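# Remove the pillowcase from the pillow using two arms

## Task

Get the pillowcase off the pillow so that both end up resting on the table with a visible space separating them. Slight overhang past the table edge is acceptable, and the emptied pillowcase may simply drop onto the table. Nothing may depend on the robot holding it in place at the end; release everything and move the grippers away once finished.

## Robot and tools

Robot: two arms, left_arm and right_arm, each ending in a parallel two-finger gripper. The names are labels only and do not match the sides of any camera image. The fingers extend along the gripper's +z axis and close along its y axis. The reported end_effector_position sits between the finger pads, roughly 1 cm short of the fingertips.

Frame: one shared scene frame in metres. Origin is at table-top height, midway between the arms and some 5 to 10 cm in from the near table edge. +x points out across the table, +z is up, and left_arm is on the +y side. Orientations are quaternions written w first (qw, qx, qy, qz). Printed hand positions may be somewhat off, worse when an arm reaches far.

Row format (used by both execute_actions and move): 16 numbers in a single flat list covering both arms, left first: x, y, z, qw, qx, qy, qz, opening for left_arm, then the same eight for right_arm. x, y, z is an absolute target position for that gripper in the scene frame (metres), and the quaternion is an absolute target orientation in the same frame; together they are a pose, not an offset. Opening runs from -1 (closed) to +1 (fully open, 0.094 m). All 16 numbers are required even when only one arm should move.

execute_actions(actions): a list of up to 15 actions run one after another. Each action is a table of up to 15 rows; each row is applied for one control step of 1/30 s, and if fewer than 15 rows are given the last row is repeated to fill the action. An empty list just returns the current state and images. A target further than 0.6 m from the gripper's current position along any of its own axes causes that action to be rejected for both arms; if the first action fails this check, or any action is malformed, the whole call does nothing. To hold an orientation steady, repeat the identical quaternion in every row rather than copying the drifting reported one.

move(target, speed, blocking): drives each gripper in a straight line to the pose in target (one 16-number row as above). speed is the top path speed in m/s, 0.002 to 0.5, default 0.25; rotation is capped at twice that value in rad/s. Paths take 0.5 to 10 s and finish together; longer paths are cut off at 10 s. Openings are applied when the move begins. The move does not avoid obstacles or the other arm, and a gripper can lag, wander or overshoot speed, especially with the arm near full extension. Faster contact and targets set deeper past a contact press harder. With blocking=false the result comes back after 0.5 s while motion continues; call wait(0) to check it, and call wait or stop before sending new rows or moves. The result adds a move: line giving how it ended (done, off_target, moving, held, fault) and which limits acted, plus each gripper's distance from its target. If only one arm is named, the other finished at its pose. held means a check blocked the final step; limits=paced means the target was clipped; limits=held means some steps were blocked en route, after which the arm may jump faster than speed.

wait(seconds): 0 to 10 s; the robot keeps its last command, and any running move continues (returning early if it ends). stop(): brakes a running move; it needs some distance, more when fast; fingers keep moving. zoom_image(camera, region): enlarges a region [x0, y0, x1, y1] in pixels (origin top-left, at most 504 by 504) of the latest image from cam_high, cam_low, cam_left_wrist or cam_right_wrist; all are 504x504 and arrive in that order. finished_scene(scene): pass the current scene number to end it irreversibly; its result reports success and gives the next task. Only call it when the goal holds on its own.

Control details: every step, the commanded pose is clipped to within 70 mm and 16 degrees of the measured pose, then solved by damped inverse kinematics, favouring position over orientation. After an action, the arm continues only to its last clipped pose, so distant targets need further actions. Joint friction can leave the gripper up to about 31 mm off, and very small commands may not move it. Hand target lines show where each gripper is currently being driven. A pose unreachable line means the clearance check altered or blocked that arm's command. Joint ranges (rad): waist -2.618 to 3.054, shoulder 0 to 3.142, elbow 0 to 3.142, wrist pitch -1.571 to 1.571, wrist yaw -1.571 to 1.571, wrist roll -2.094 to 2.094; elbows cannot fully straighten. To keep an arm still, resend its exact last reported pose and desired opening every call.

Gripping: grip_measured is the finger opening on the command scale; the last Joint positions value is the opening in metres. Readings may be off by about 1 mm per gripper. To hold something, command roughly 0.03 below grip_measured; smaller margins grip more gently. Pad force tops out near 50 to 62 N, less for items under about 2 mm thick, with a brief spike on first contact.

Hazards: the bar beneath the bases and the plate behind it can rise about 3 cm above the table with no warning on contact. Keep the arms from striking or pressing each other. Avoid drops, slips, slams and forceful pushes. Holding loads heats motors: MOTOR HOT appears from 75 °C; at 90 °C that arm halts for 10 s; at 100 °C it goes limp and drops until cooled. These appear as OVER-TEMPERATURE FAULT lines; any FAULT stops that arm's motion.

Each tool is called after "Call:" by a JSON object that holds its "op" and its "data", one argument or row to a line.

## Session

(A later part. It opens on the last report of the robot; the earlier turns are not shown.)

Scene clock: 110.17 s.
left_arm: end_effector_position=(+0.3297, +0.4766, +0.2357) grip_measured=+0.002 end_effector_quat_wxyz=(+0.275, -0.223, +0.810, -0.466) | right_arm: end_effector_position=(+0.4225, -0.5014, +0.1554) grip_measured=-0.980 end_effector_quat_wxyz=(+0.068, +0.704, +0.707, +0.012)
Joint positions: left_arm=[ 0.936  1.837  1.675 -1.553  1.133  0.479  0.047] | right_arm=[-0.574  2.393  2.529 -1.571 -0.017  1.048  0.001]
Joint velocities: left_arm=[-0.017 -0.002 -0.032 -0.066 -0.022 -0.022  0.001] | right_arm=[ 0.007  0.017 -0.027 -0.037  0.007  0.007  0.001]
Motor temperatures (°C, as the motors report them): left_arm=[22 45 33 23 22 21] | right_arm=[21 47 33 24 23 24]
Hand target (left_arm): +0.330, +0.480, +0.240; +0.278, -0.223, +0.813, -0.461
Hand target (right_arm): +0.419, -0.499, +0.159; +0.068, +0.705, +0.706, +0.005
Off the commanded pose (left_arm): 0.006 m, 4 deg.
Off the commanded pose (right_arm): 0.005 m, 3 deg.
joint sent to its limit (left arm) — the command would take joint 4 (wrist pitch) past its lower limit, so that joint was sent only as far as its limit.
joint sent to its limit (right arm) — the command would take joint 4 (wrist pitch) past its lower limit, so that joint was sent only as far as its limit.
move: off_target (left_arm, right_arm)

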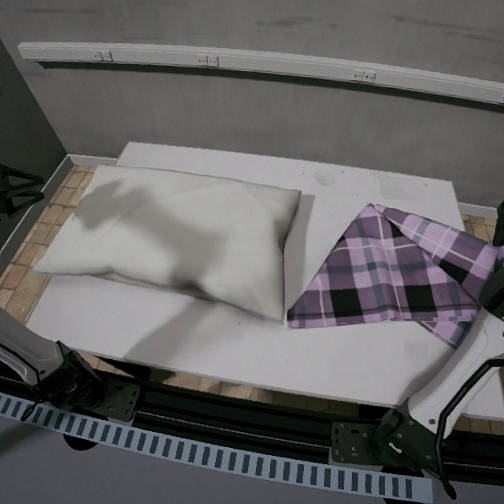

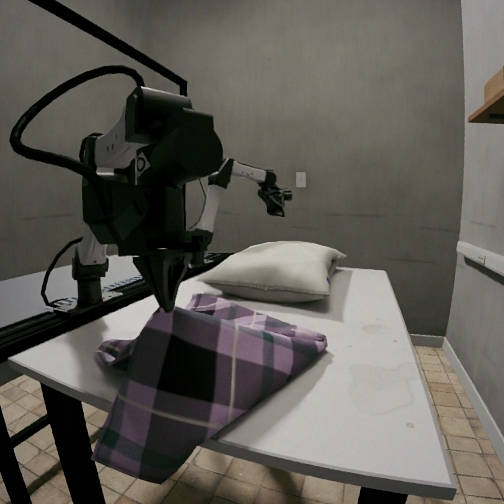

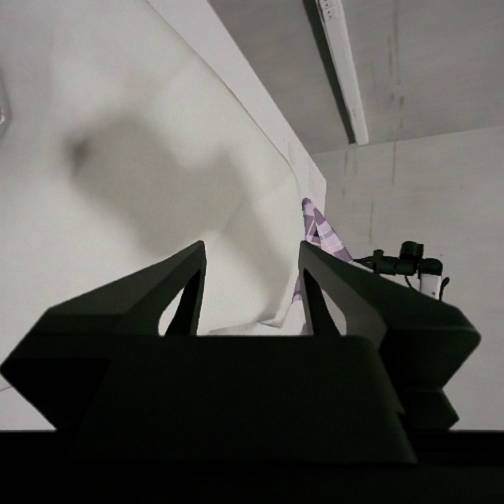

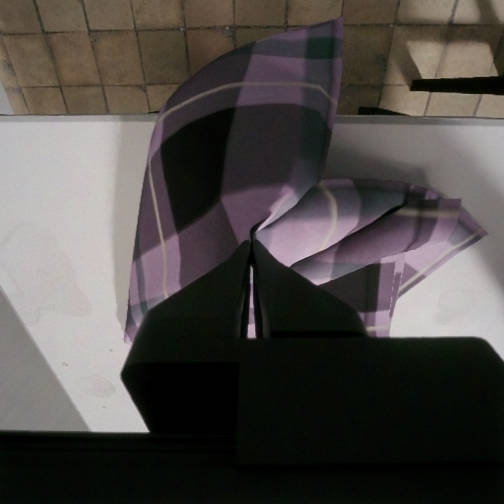

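Call:
{"op": "move", "data": {
  "target": [0.33,0.48,0.24,0.25,-0.2,0.81,-0.48,0.0, 0.39,-0.46,0.32,0.2,0.69,0.69,0.08,-1],
  "speed": 0.1
}}

Scene clock: 112.47 s.
left_arm: end_effector_position=(+0.3297, +0.4766, +0.2357) grip_measured=+0.002 end_effector_quat_wxyz=(+0.275, -0.223, +0.810, -0.466) | right_arm: end_effector_position=(+0.3888, -0.4645, +0.3095) grip_measured=-0.980 end_effector_quat_wxyz=(+0.218, +0.688, +0.688, +0.078)
Joint positions: left_arm=[ 0.936  1.837  1.675 -1.553  1.133  0.479  0.047] | right_arm=[-0.566  2.012  2.48  -1.575 -0.059  1.078  0.001]
Joint velocities: left_arm=[-0.002  0.027 -0.007 -0.007  0.037  0.022 -0.001] | right_arm=[-0.027  0.002 -0.007 -0.007  0.022  0.007 -0.002]
Motor temperatures (°C, as the motors report them): left_arm=[22 45 33 23 22 21] | right_arm=[21 48 33 25 23 24]
Hand target (left_arm): +0.330, +0.480, +0.240; +0.278, -0.223, +0.813, -0.461
Hand target (right_arm): +0.388, -0.459, +0.319; +0.227, +0.685, +0.687, +0.087
Off the commanded pose (left_arm): 0.006 m, 4 deg.
Off the commanded pose (right_arm): 0.011 m, 2 deg.
joint sent to its limit (left arm) — the command would take joint 4 (wrist pitch) past its lower limit, so that joint was sent only as far as its limit.
joint sent to its limit (right arm) — the command would take joint 4 (wrist pitch) past its lower limit, so that joint was sent only as far as its limit.
move: off_target (left_arm, right_arm)

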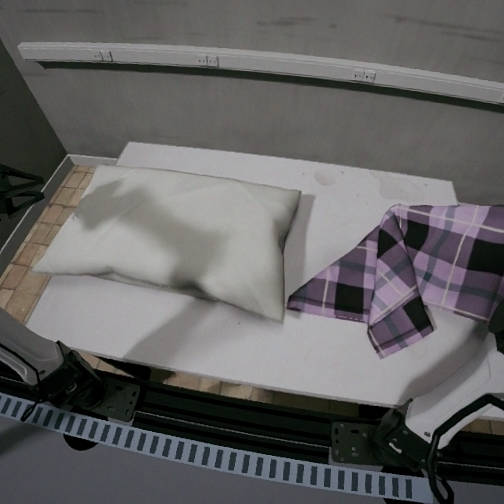

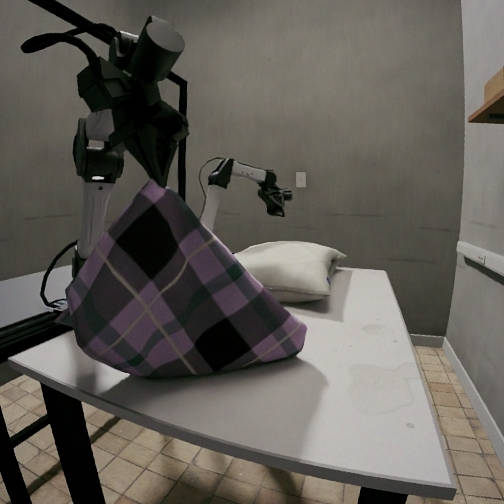

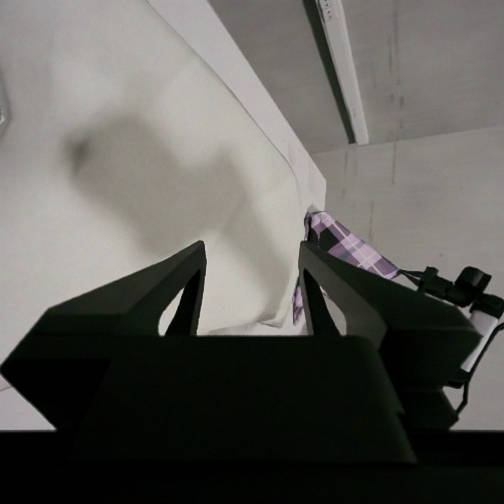

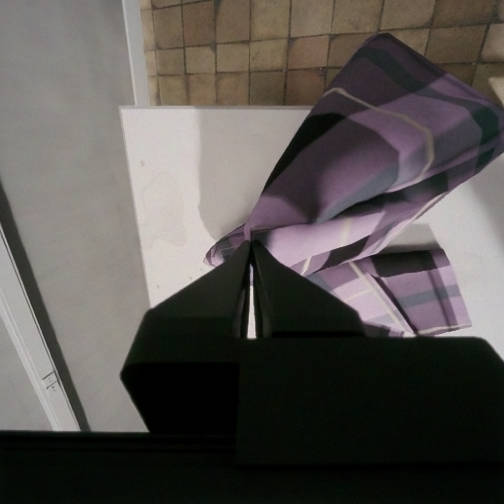

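Call:
{"op": "move", "data": {
  "target": [0.33,0.48,0.24,0.25,-0.2,0.81,-0.48,0.0, 0.40,-0.56,0.40,0.28,0.66,0.68,0.12,-1],
  "speed": 0.1
}}

Scene clock: 114.53 s.
left_arm: end_effector_position=(+0.3297, +0.4766, +0.2357) grip_measured=+0.002 end_effector_quat_wxyz=(+0.275, -0.223, +0.810, -0.466) | right_arm: end_effector_position=(+0.3970, -0.5520, +0.3864) grip_measured=-0.980 end_effector_quat_wxyz=(+0.380, +0.645, +0.649, +0.136)
Joint positions: left_arm=[ 0.936  1.837  1.675 -1.553  1.133  0.479  0.047] | right_arm=[-0.778  2.149  2.849 -1.465 -0.23   0.952  0.001]
Joint velocities: left_arm=[-0.017 -0.002 -0.012  0.022  0.007  0.037 -0.   ] | right_arm=[-0.002 -0.002 -0.017 -0.007 -0.007 -0.037  0.001]
Motor temperatures (°C, as the motors report them): left_arm=[22 45 33 23 22 21] | right_arm=[21 48 33 25 23 24]
Hand target (left_arm): +0.330, +0.480, +0.240; +0.278, -0.223, +0.813, -0.461
Hand target (right_arm): +0.399, -0.558, +0.400; +0.406, +0.635, +0.643, +0.139
Off the commanded pose (left_arm): 0.006 m, 4 deg.
Off the commanded pose (right_arm): 0.016 m, 12 deg.
elbow stopped short (right arm): the move would have taken joint 3 (elbow) straighter than the controller allows; a more bent joint 3 avoids this.
joint sent to its limit (left arm) — the command would take joint 4 (wrist pitch) past its lower limit, so that joint was sent only as far as its limit.
move: off_target (left_arm, right_arm)

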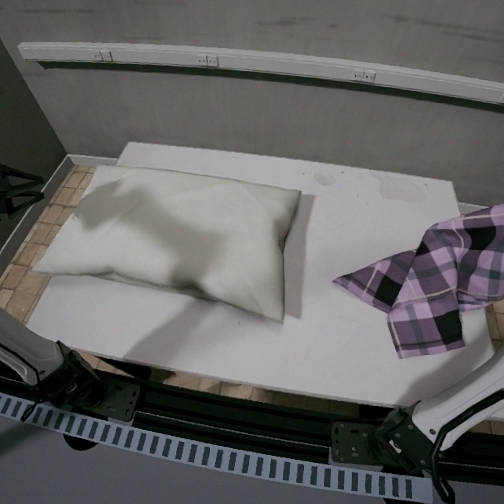

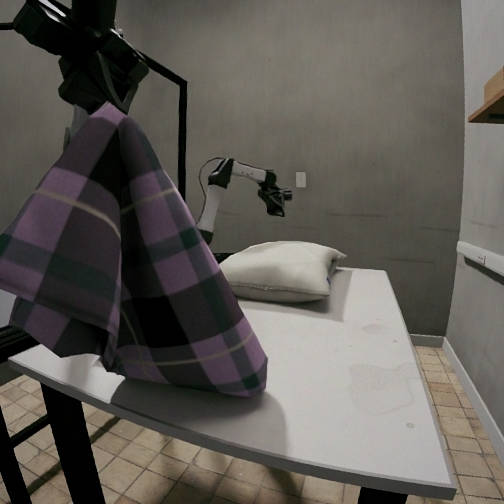

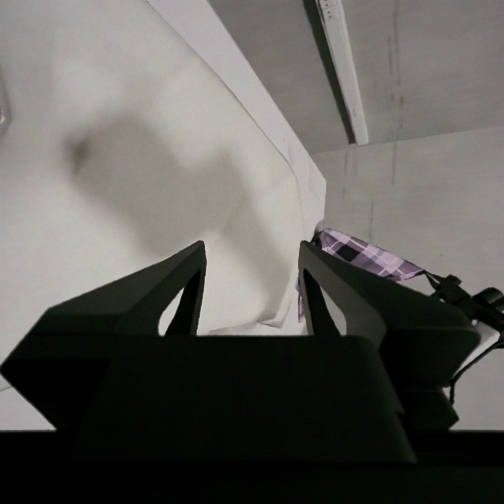

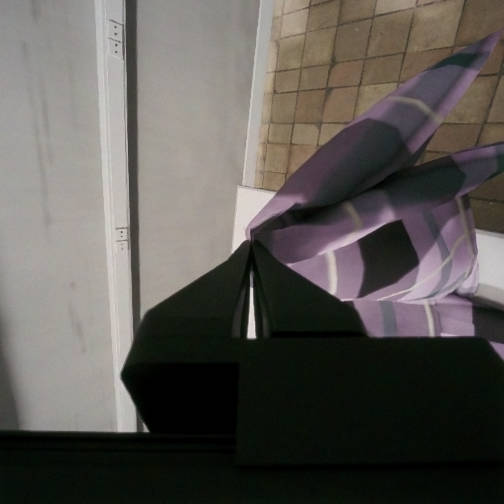

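Call:
{"op": "move", "data": {
  "target": [0.33,0.48,0.24,0.25,-0.2,0.81,-0.48,0.0, 0.40,-0.44,0.32,0.2,0.69,0.69,0.08,-1],
  "speed": 0.1
}}

Call:
{"op": "move", "data": {
  "target": [0.33,0.48,0.24,0.25,-0.2,0.81,-0.48,0.0, 0.40,-0.40,0.12,0.03,0.707,0.707,0.0,-1],
  "speed": 0.1
}}

Scene clock: 117.00 s.
left_arm: end_effector_position=(+0.3297, +0.4766, +0.2357) grip_measured=+0.002 end_effector_quat_wxyz=(+0.275, -0.223, +0.810, -0.466) | right_arm: end_effector_position=(+0.4052, -0.4433, +0.3141) grip_measured=-0.980 end_effector_quat_wxyz=(+0.222, +0.683, +0.689, +0.096)
Joint positions: left_arm=[ 0.936  1.837  1.675 -1.553  1.133  0.479  0.047] | right_arm=[-0.508  2.028  2.52  -1.574 -0.066  1.131  0.001]
Joint velocities: left_arm=[-0.022 -0.007 -0.017 -0.095 -0.022 -0.11  -0.   ] | right_arm=[-0.007  0.007  0.002  0.007  0.051 -0.007  0.   ]
Motor temperatures (°C, as the motors report them): left_arm=[22 45 33 23 22 21] | right_arm=[21 48 33 25 23 24]
Hand target (left_arm): +0.330, +0.480, +0.240; +0.278, -0.223, +0.813, -0.461
Hand target (right_arm): +0.400, -0.441, +0.319; +0.226, +0.686, +0.685, +0.094
Off the commanded pose (left_arm): 0.006 m, 4 deg.
Off the commanded pose (right_arm): 0.009 m, 3 deg.
joint sent to its limit (left arm) — the command would take joint 4 (wrist pitch) past its lower limit, so that joint was sent only as far as its limit.
joint sent to its limit (right arm) — the command would take joint 4 (wrist pitch) past its lower limit, so that joint was sent only as far as its limit.
move: off_target (left_arm, right_arm)

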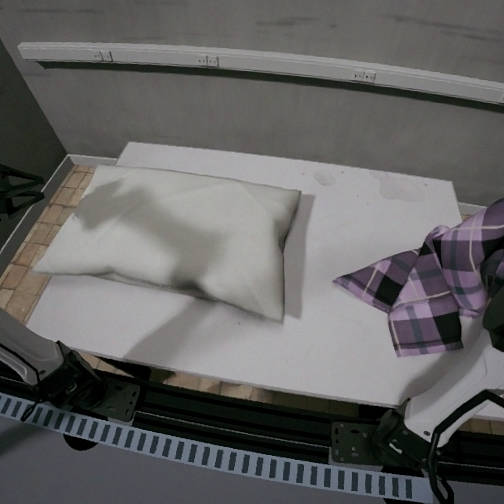

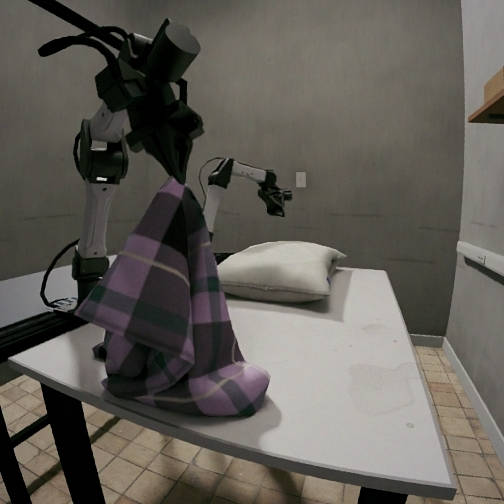

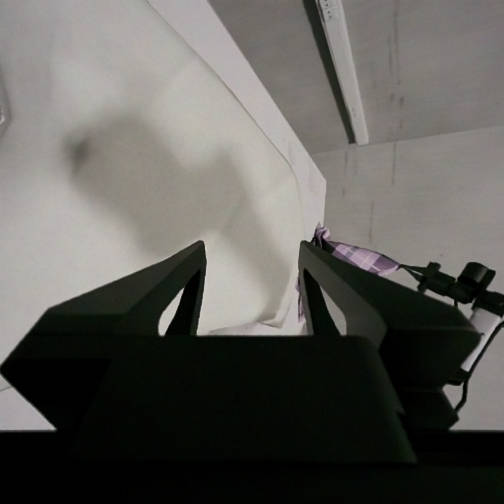

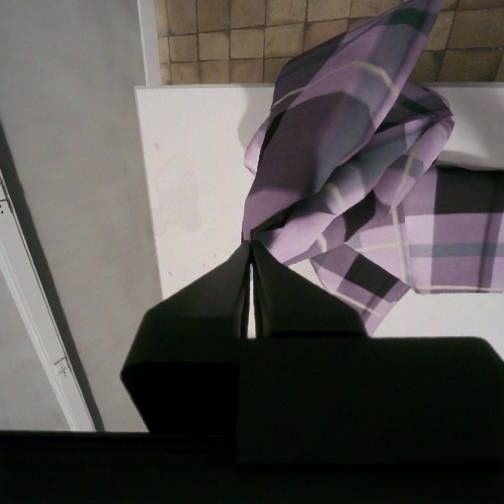

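Scene clock: 119.53 s.
left_arm: end_effector_position=(+0.3297, +0.4766, +0.2357) grip_measured=+0.002 end_effector_quat_wxyz=(+0.275, -0.223, +0.810, -0.466) | right_arm: end_effector_position=(+0.4012, -0.4007, +0.1249) grip_measured=-0.980 end_effector_quat_wxyz=(+0.027, +0.706, +0.708, +0.008)
Joint positions: left_arm=[ 0.936  1.837  1.675 -1.553  1.133  0.479  0.047] | right_arm=[-0.389  2.106  1.941 -1.348 -0.021  1.234  0.001]
Joint velocities: left_arm=[-0.007 -0.012 -0.002 -0.022  0.037 -0.037  0.001] | right_arm=[-0.002 -0.007 -0.007 -0.022 -0.037 -0.081  0.   ]
Motor temperatures (°C, as the motors report them): left_arm=[22 44 33 23 22 21] | right_arm=[21 48 33 25 23 24]
Hand target (left_arm): +0.330, +0.480, +0.240; +0.278, -0.223, +0.813, -0.461
Hand target (right_arm): +0.402, -0.401, +0.120; +0.028, +0.707, +0.706, +0.003
Off the commanded pose (left_arm): 0.006 m, 4 deg.
Off the commanded pose (right_arm): 0.005 m, 1 deg.
joint sent to its limit (left arm) — the command would take joint 4 (wrist pitch) past its lower limit, so that joint was sent only as far as its limit.
move: off_target (left_arm)

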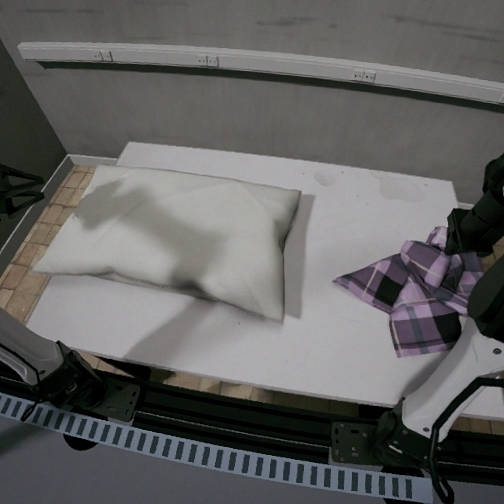

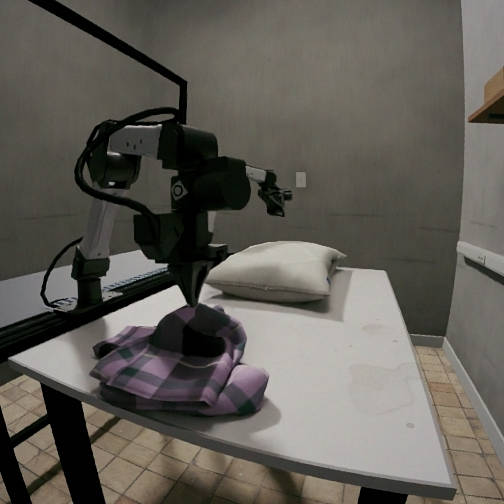

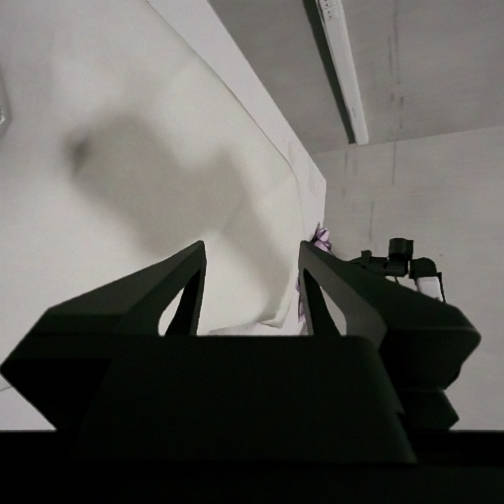

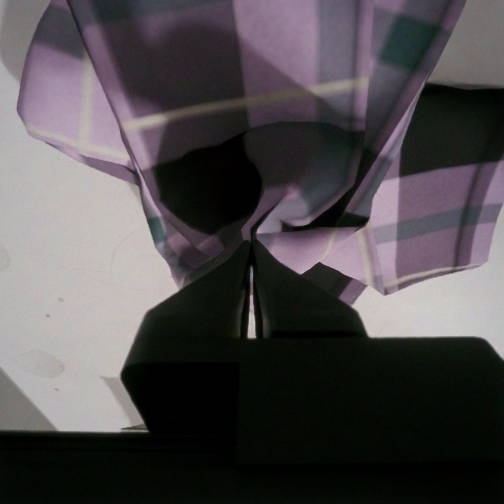

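Nicely piled on the table. Lower a bit, release, retreat.

Call:
{"op": "move", "data": {
  "target": [0.33,0.48,0.24,0.25,-0.2,0.81,-0.48,0.0, 0.40,-0.385,0.07,0.0,0.707,0.707,0.0,-1],
  "speed": 0.08
}}

Call:
{"op": "move", "data": {
  "target": [0.33,0.48,0.24,0.25,-0.2,0.81,-0.48,0.0, 0.40,-0.385,0.07,0.0,0.707,0.707,0.0,0.1],
  "speed": 0.08
}}

Call:
{"op": "move", "data": {
  "target": [0.33,0.48,0.24,0.25,-0.2,0.81,-0.48,0.0, 0.36,-0.385,0.24,0.08,0.707,0.707,0.03,0.1],
  "speed": 0.12
}}

Scene clock: 120.93 s.
left_arm: end_effector_position=(+0.3297, +0.4766, +0.2357) grip_measured=+0.002 end_effector_quat_wxyz=(+0.275, -0.223, +0.810, -0.466) | right_arm: end_effector_position=(+0.4000, -0.3885, +0.0753) grip_measured=-0.980 end_effector_quat_wxyz=(+0.003, +0.706, +0.708, -0.003)
Joint positions: left_arm=[ 0.936  1.837  1.675 -1.553  1.133  0.479  0.047] | right_arm=[-0.36   2.142  1.803 -1.224 -0.022  1.262  0.001]
Joint velocities: left_arm=[ 0.002 -0.002  0.002  0.037 -0.007  0.022 -0.001] | right_arm=[-0.012 -0.012 -0.002  0.051  0.022  0.051 -0.   ]
Motor temperatures (°C, as the motors report them): left_arm=[22 44 34 23 22 21] | right_arm=[21 48 33 25 23 24]
Hand target (left_arm): +0.330, +0.480, +0.240; +0.278, -0.223, +0.813, -0.461
Hand target (right_arm): +0.401, -0.385, +0.070; -0.000, +0.707, +0.707, +0.000
Off the commanded pose (left_arm): 0.006 m, 4 deg.
Off the commanded pose (right_arm): 0.006 m, 1 deg.
joint sent to its limit (left arm) — the command would take joint 4 (wrist pitch) past its lower limit, so that joint was sent only as far as its limit.
move: off_target (left_arm)

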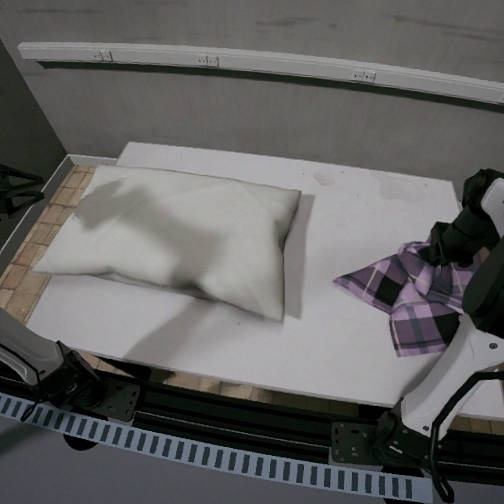

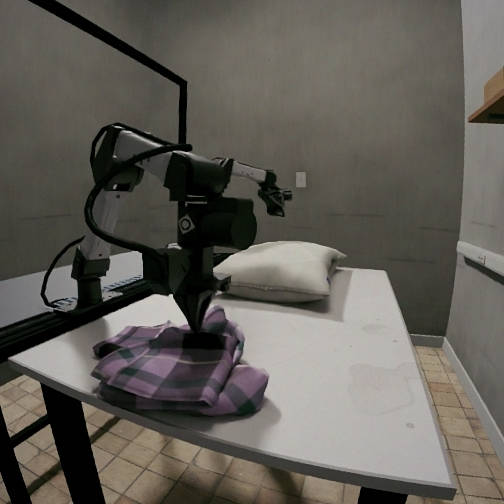

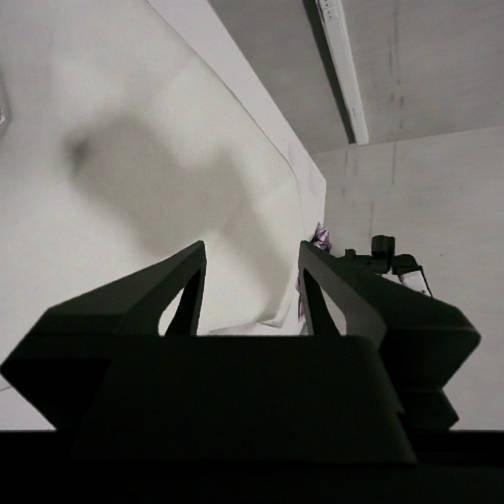

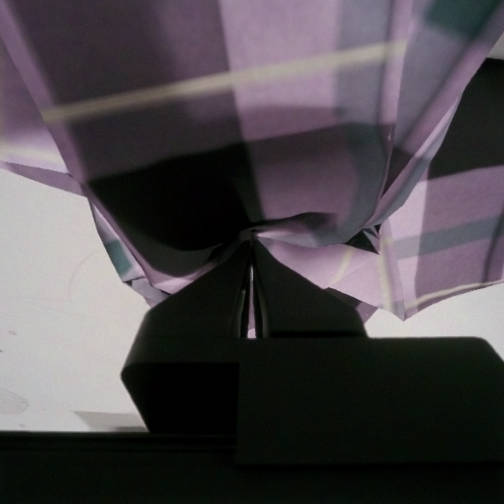

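Scene clock: 121.63 s.
left_arm: end_effector_position=(+0.3297, +0.4766, +0.2357) grip_measured=+0.002 end_effector_quat_wxyz=(+0.275, -0.223, +0.810, -0.466) | right_arm: end_effector_position=(+0.4005, -0.3887, +0.0753) grip_measured=+0.098 end_effector_quat_wxyz=(+0.004, +0.706, +0.708, -0.002)
Joint positions: left_arm=[ 0.936  1.837  1.675 -1.553  1.133  0.479  0.047] | right_arm=[-0.36   2.142  1.803 -1.222 -0.022  1.262  0.052]
Joint velocities: left_arm=[-0.007 -0.012  0.012 -0.125 -0.066 -0.022 -0.   ] | right_arm=[-0.007 -0.027 -0.007  0.022 -0.007  0.007  0.   ]
Motor temperatures (°C, as the motors report them): left_arm=[22 44 34 23 22 21] | right_arm=[21 48 33 25 23 24]
Hand target (left_arm): +0.330, +0.480, +0.240; +0.278, -0.223, +0.813, -0.461
Hand target (right_arm): +0.400, -0.385, +0.070; -0.000, +0.707, +0.707, -0.000
Off the commanded pose (left_arm): 0.006 m, 4 deg.
Off the commanded pose (right_arm): 0.006 m, 1 deg.
joint sent to its limit (left arm) — the command would take joint 4 (wrist pitch) past its lower limit, so that joint was sent only as far as its limit.
move: off_target (left_arm)

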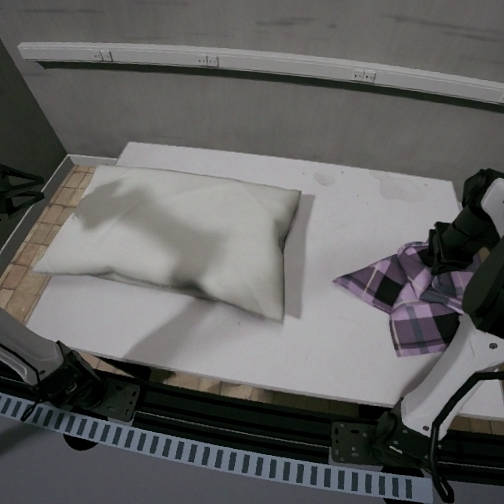

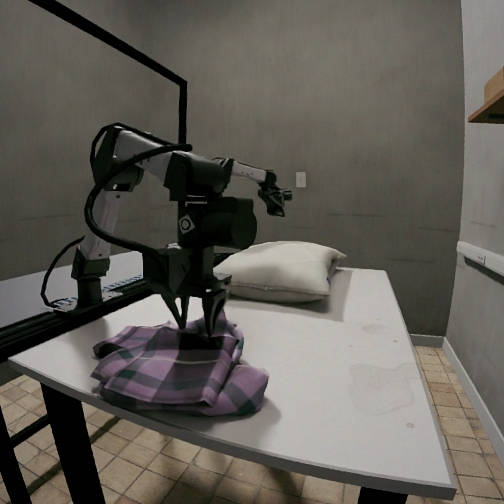

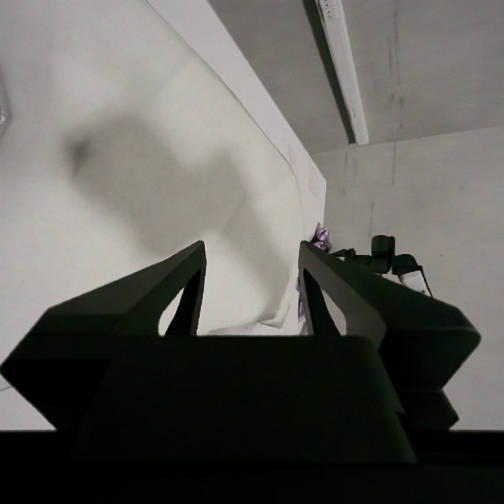

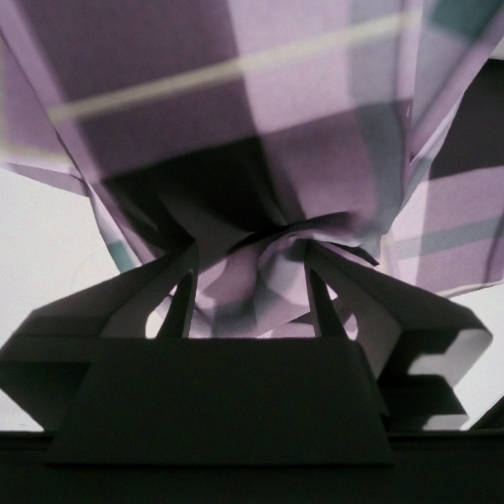

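Scene clock: 123.53 s.
left_arm: end_effector_position=(+0.3297, +0.4766, +0.2357) grip_measured=+0.002 end_effector_quat_wxyz=(+0.275, -0.223, +0.810, -0.466) | right_arm: end_effector_position=(+0.3619, -0.3786, +0.2303) grip_measured=+0.098 end_effector_quat_wxyz=(+0.074, +0.702, +0.707, +0.032)
Joint positions: left_arm=[ 0.936  1.837  1.675 -1.553  1.133  0.479  0.047] | right_arm=[-0.378  1.891  2.05  -1.565 -0.022  1.243  0.052]
Joint velocities: left_arm=[ 0.002  0.002  0.007  0.022  0.051 -0.007 -0.   ] | right_arm=[ 0.022 -0.017 -0.012  0.037 -0.037 -0.022 -0.001]
Motor temperatures (°C, as the motors report them): left_arm=[22 44 34 23 22 21] | right_arm=[21 48 33 25 23 24]
Hand target (left_arm): +0.330, +0.480, +0.240; +0.278, -0.223, +0.813, -0.461
Hand target (right_arm): +0.358, -0.384, +0.239; +0.084, +0.704, +0.704, +0.031
Off the commanded pose (left_arm): 0.006 m, 4 deg.
Off the commanded pose (right_arm): 0.012 m, 1 deg.
joint sent to its limit (left arm) — the command would take joint 4 (wrist pitch) past its lower limit, so that joint was sent only as far as its limit.
joint sent to its limit (right arm) — the command would take joint 4 (wrist pitch) past its lower limit, so that joint was sent only as far as its limit.
move: off_target (left_arm, right_arm)

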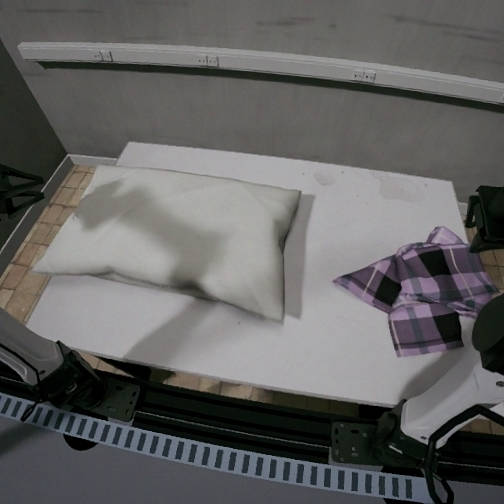

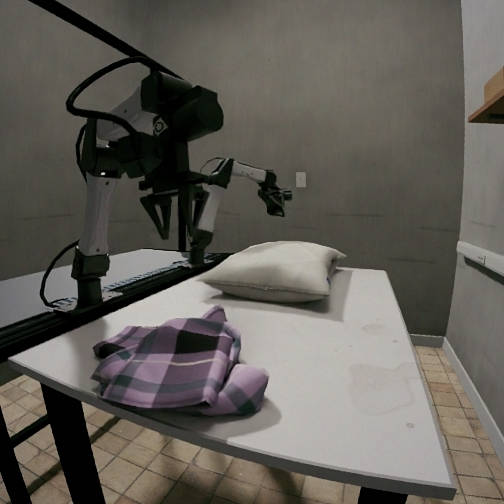

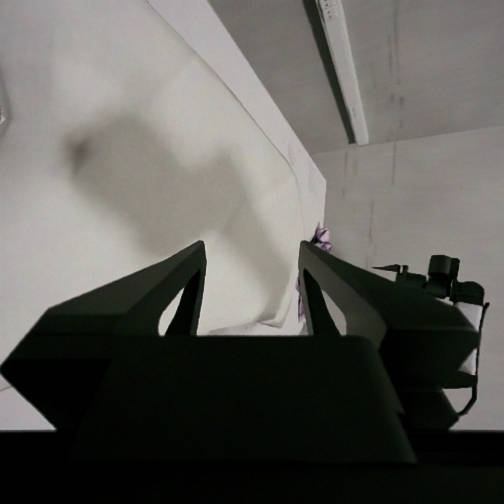

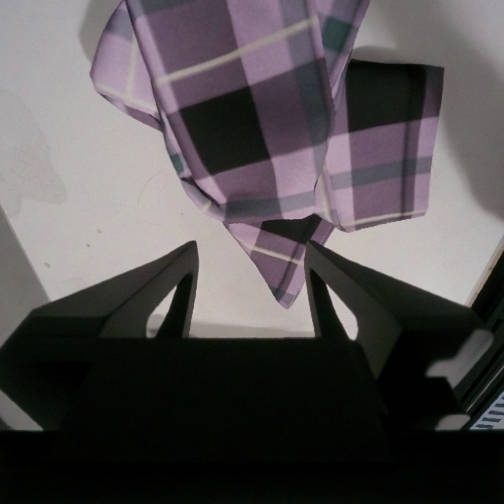

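Case is fully on the table with a ~15 cm gap. Retract both arms and confirm stability.

Call:
{"op": "move", "data": {
  "target": [0.33,0.48,0.24,0.25,-0.2,0.81,-0.48,0.0, 0.20,-0.36,0.26,0.1,0.7,0.7,0.03,0.1],
  "speed": 0.15
}}

Scene clock: 125.23 s.
left_arm: end_effector_position=(+0.3297, +0.4766, +0.2357) grip_measured=+0.002 end_effector_quat_wxyz=(+0.275, -0.223, +0.810, -0.466) | right_arm: end_effector_position=(+0.2041, -0.3594, +0.2610) grip_measured=+0.098 end_effector_quat_wxyz=(+0.125, +0.700, +0.702, +0.036)
Joint positions: left_arm=[ 0.936  1.837  1.675 -1.553  1.133  0.479  0.047] | right_arm=[-0.527  1.254  1.519 -1.575 -0.022  1.101  0.052]
Joint velocities: left_arm=[-0.012  0.002  0.002  0.051  0.037  0.022 -0.   ] | right_arm=[ 0.007 -0.002 -0.002 -0.081 -0.022  0.007  0.   ]
Motor temperatures (°C, as the motors report them): left_arm=[22 44 34 23 22 21] | right_arm=[21 48 33 25 23 24]
Hand target (left_arm): +0.330, +0.480, +0.240; +0.278, -0.223, +0.813, -0.461
Hand target (right_arm): +0.200, -0.360, +0.258; +0.121, +0.701, +0.702, +0.036
Off the commanded pose (left_arm): 0.006 m, 4 deg.
Off the commanded pose (right_arm): 0.004 m, 3 deg.
joint sent to its limit (left arm) — the command would take joint 4 (wrist pitch) past its lower limit, so that joint was sent only as far as its limit.
joint sent to its limit (right arm) — the command would take joint 4 (wrist pitch) past its lower limit, so that joint was sent only as far as its limit.
move: off_target (left_arm, right_arm)

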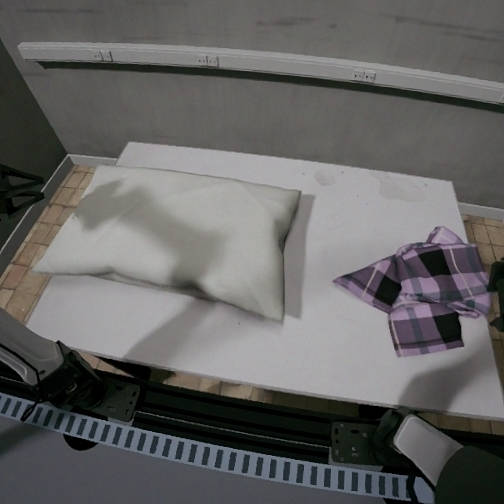

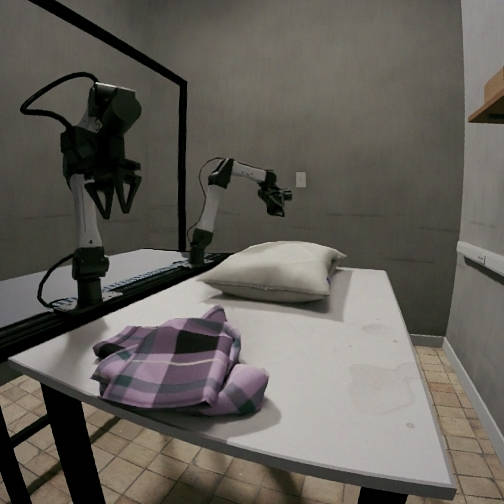

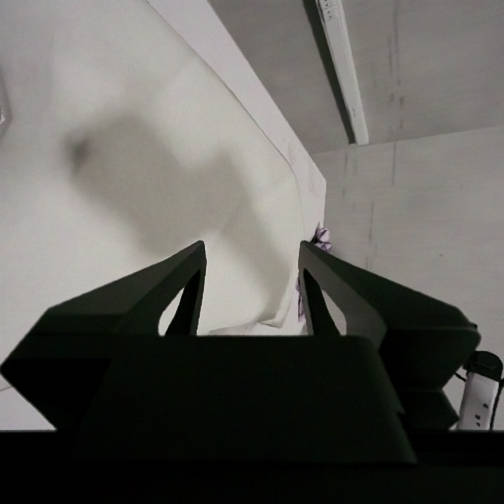

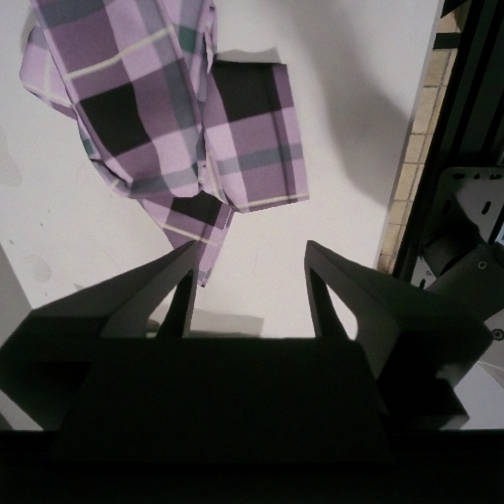

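Call:
{"op": "finished_scene", "data": {
  "scene": 2
}}

The scene is finished: the task was done.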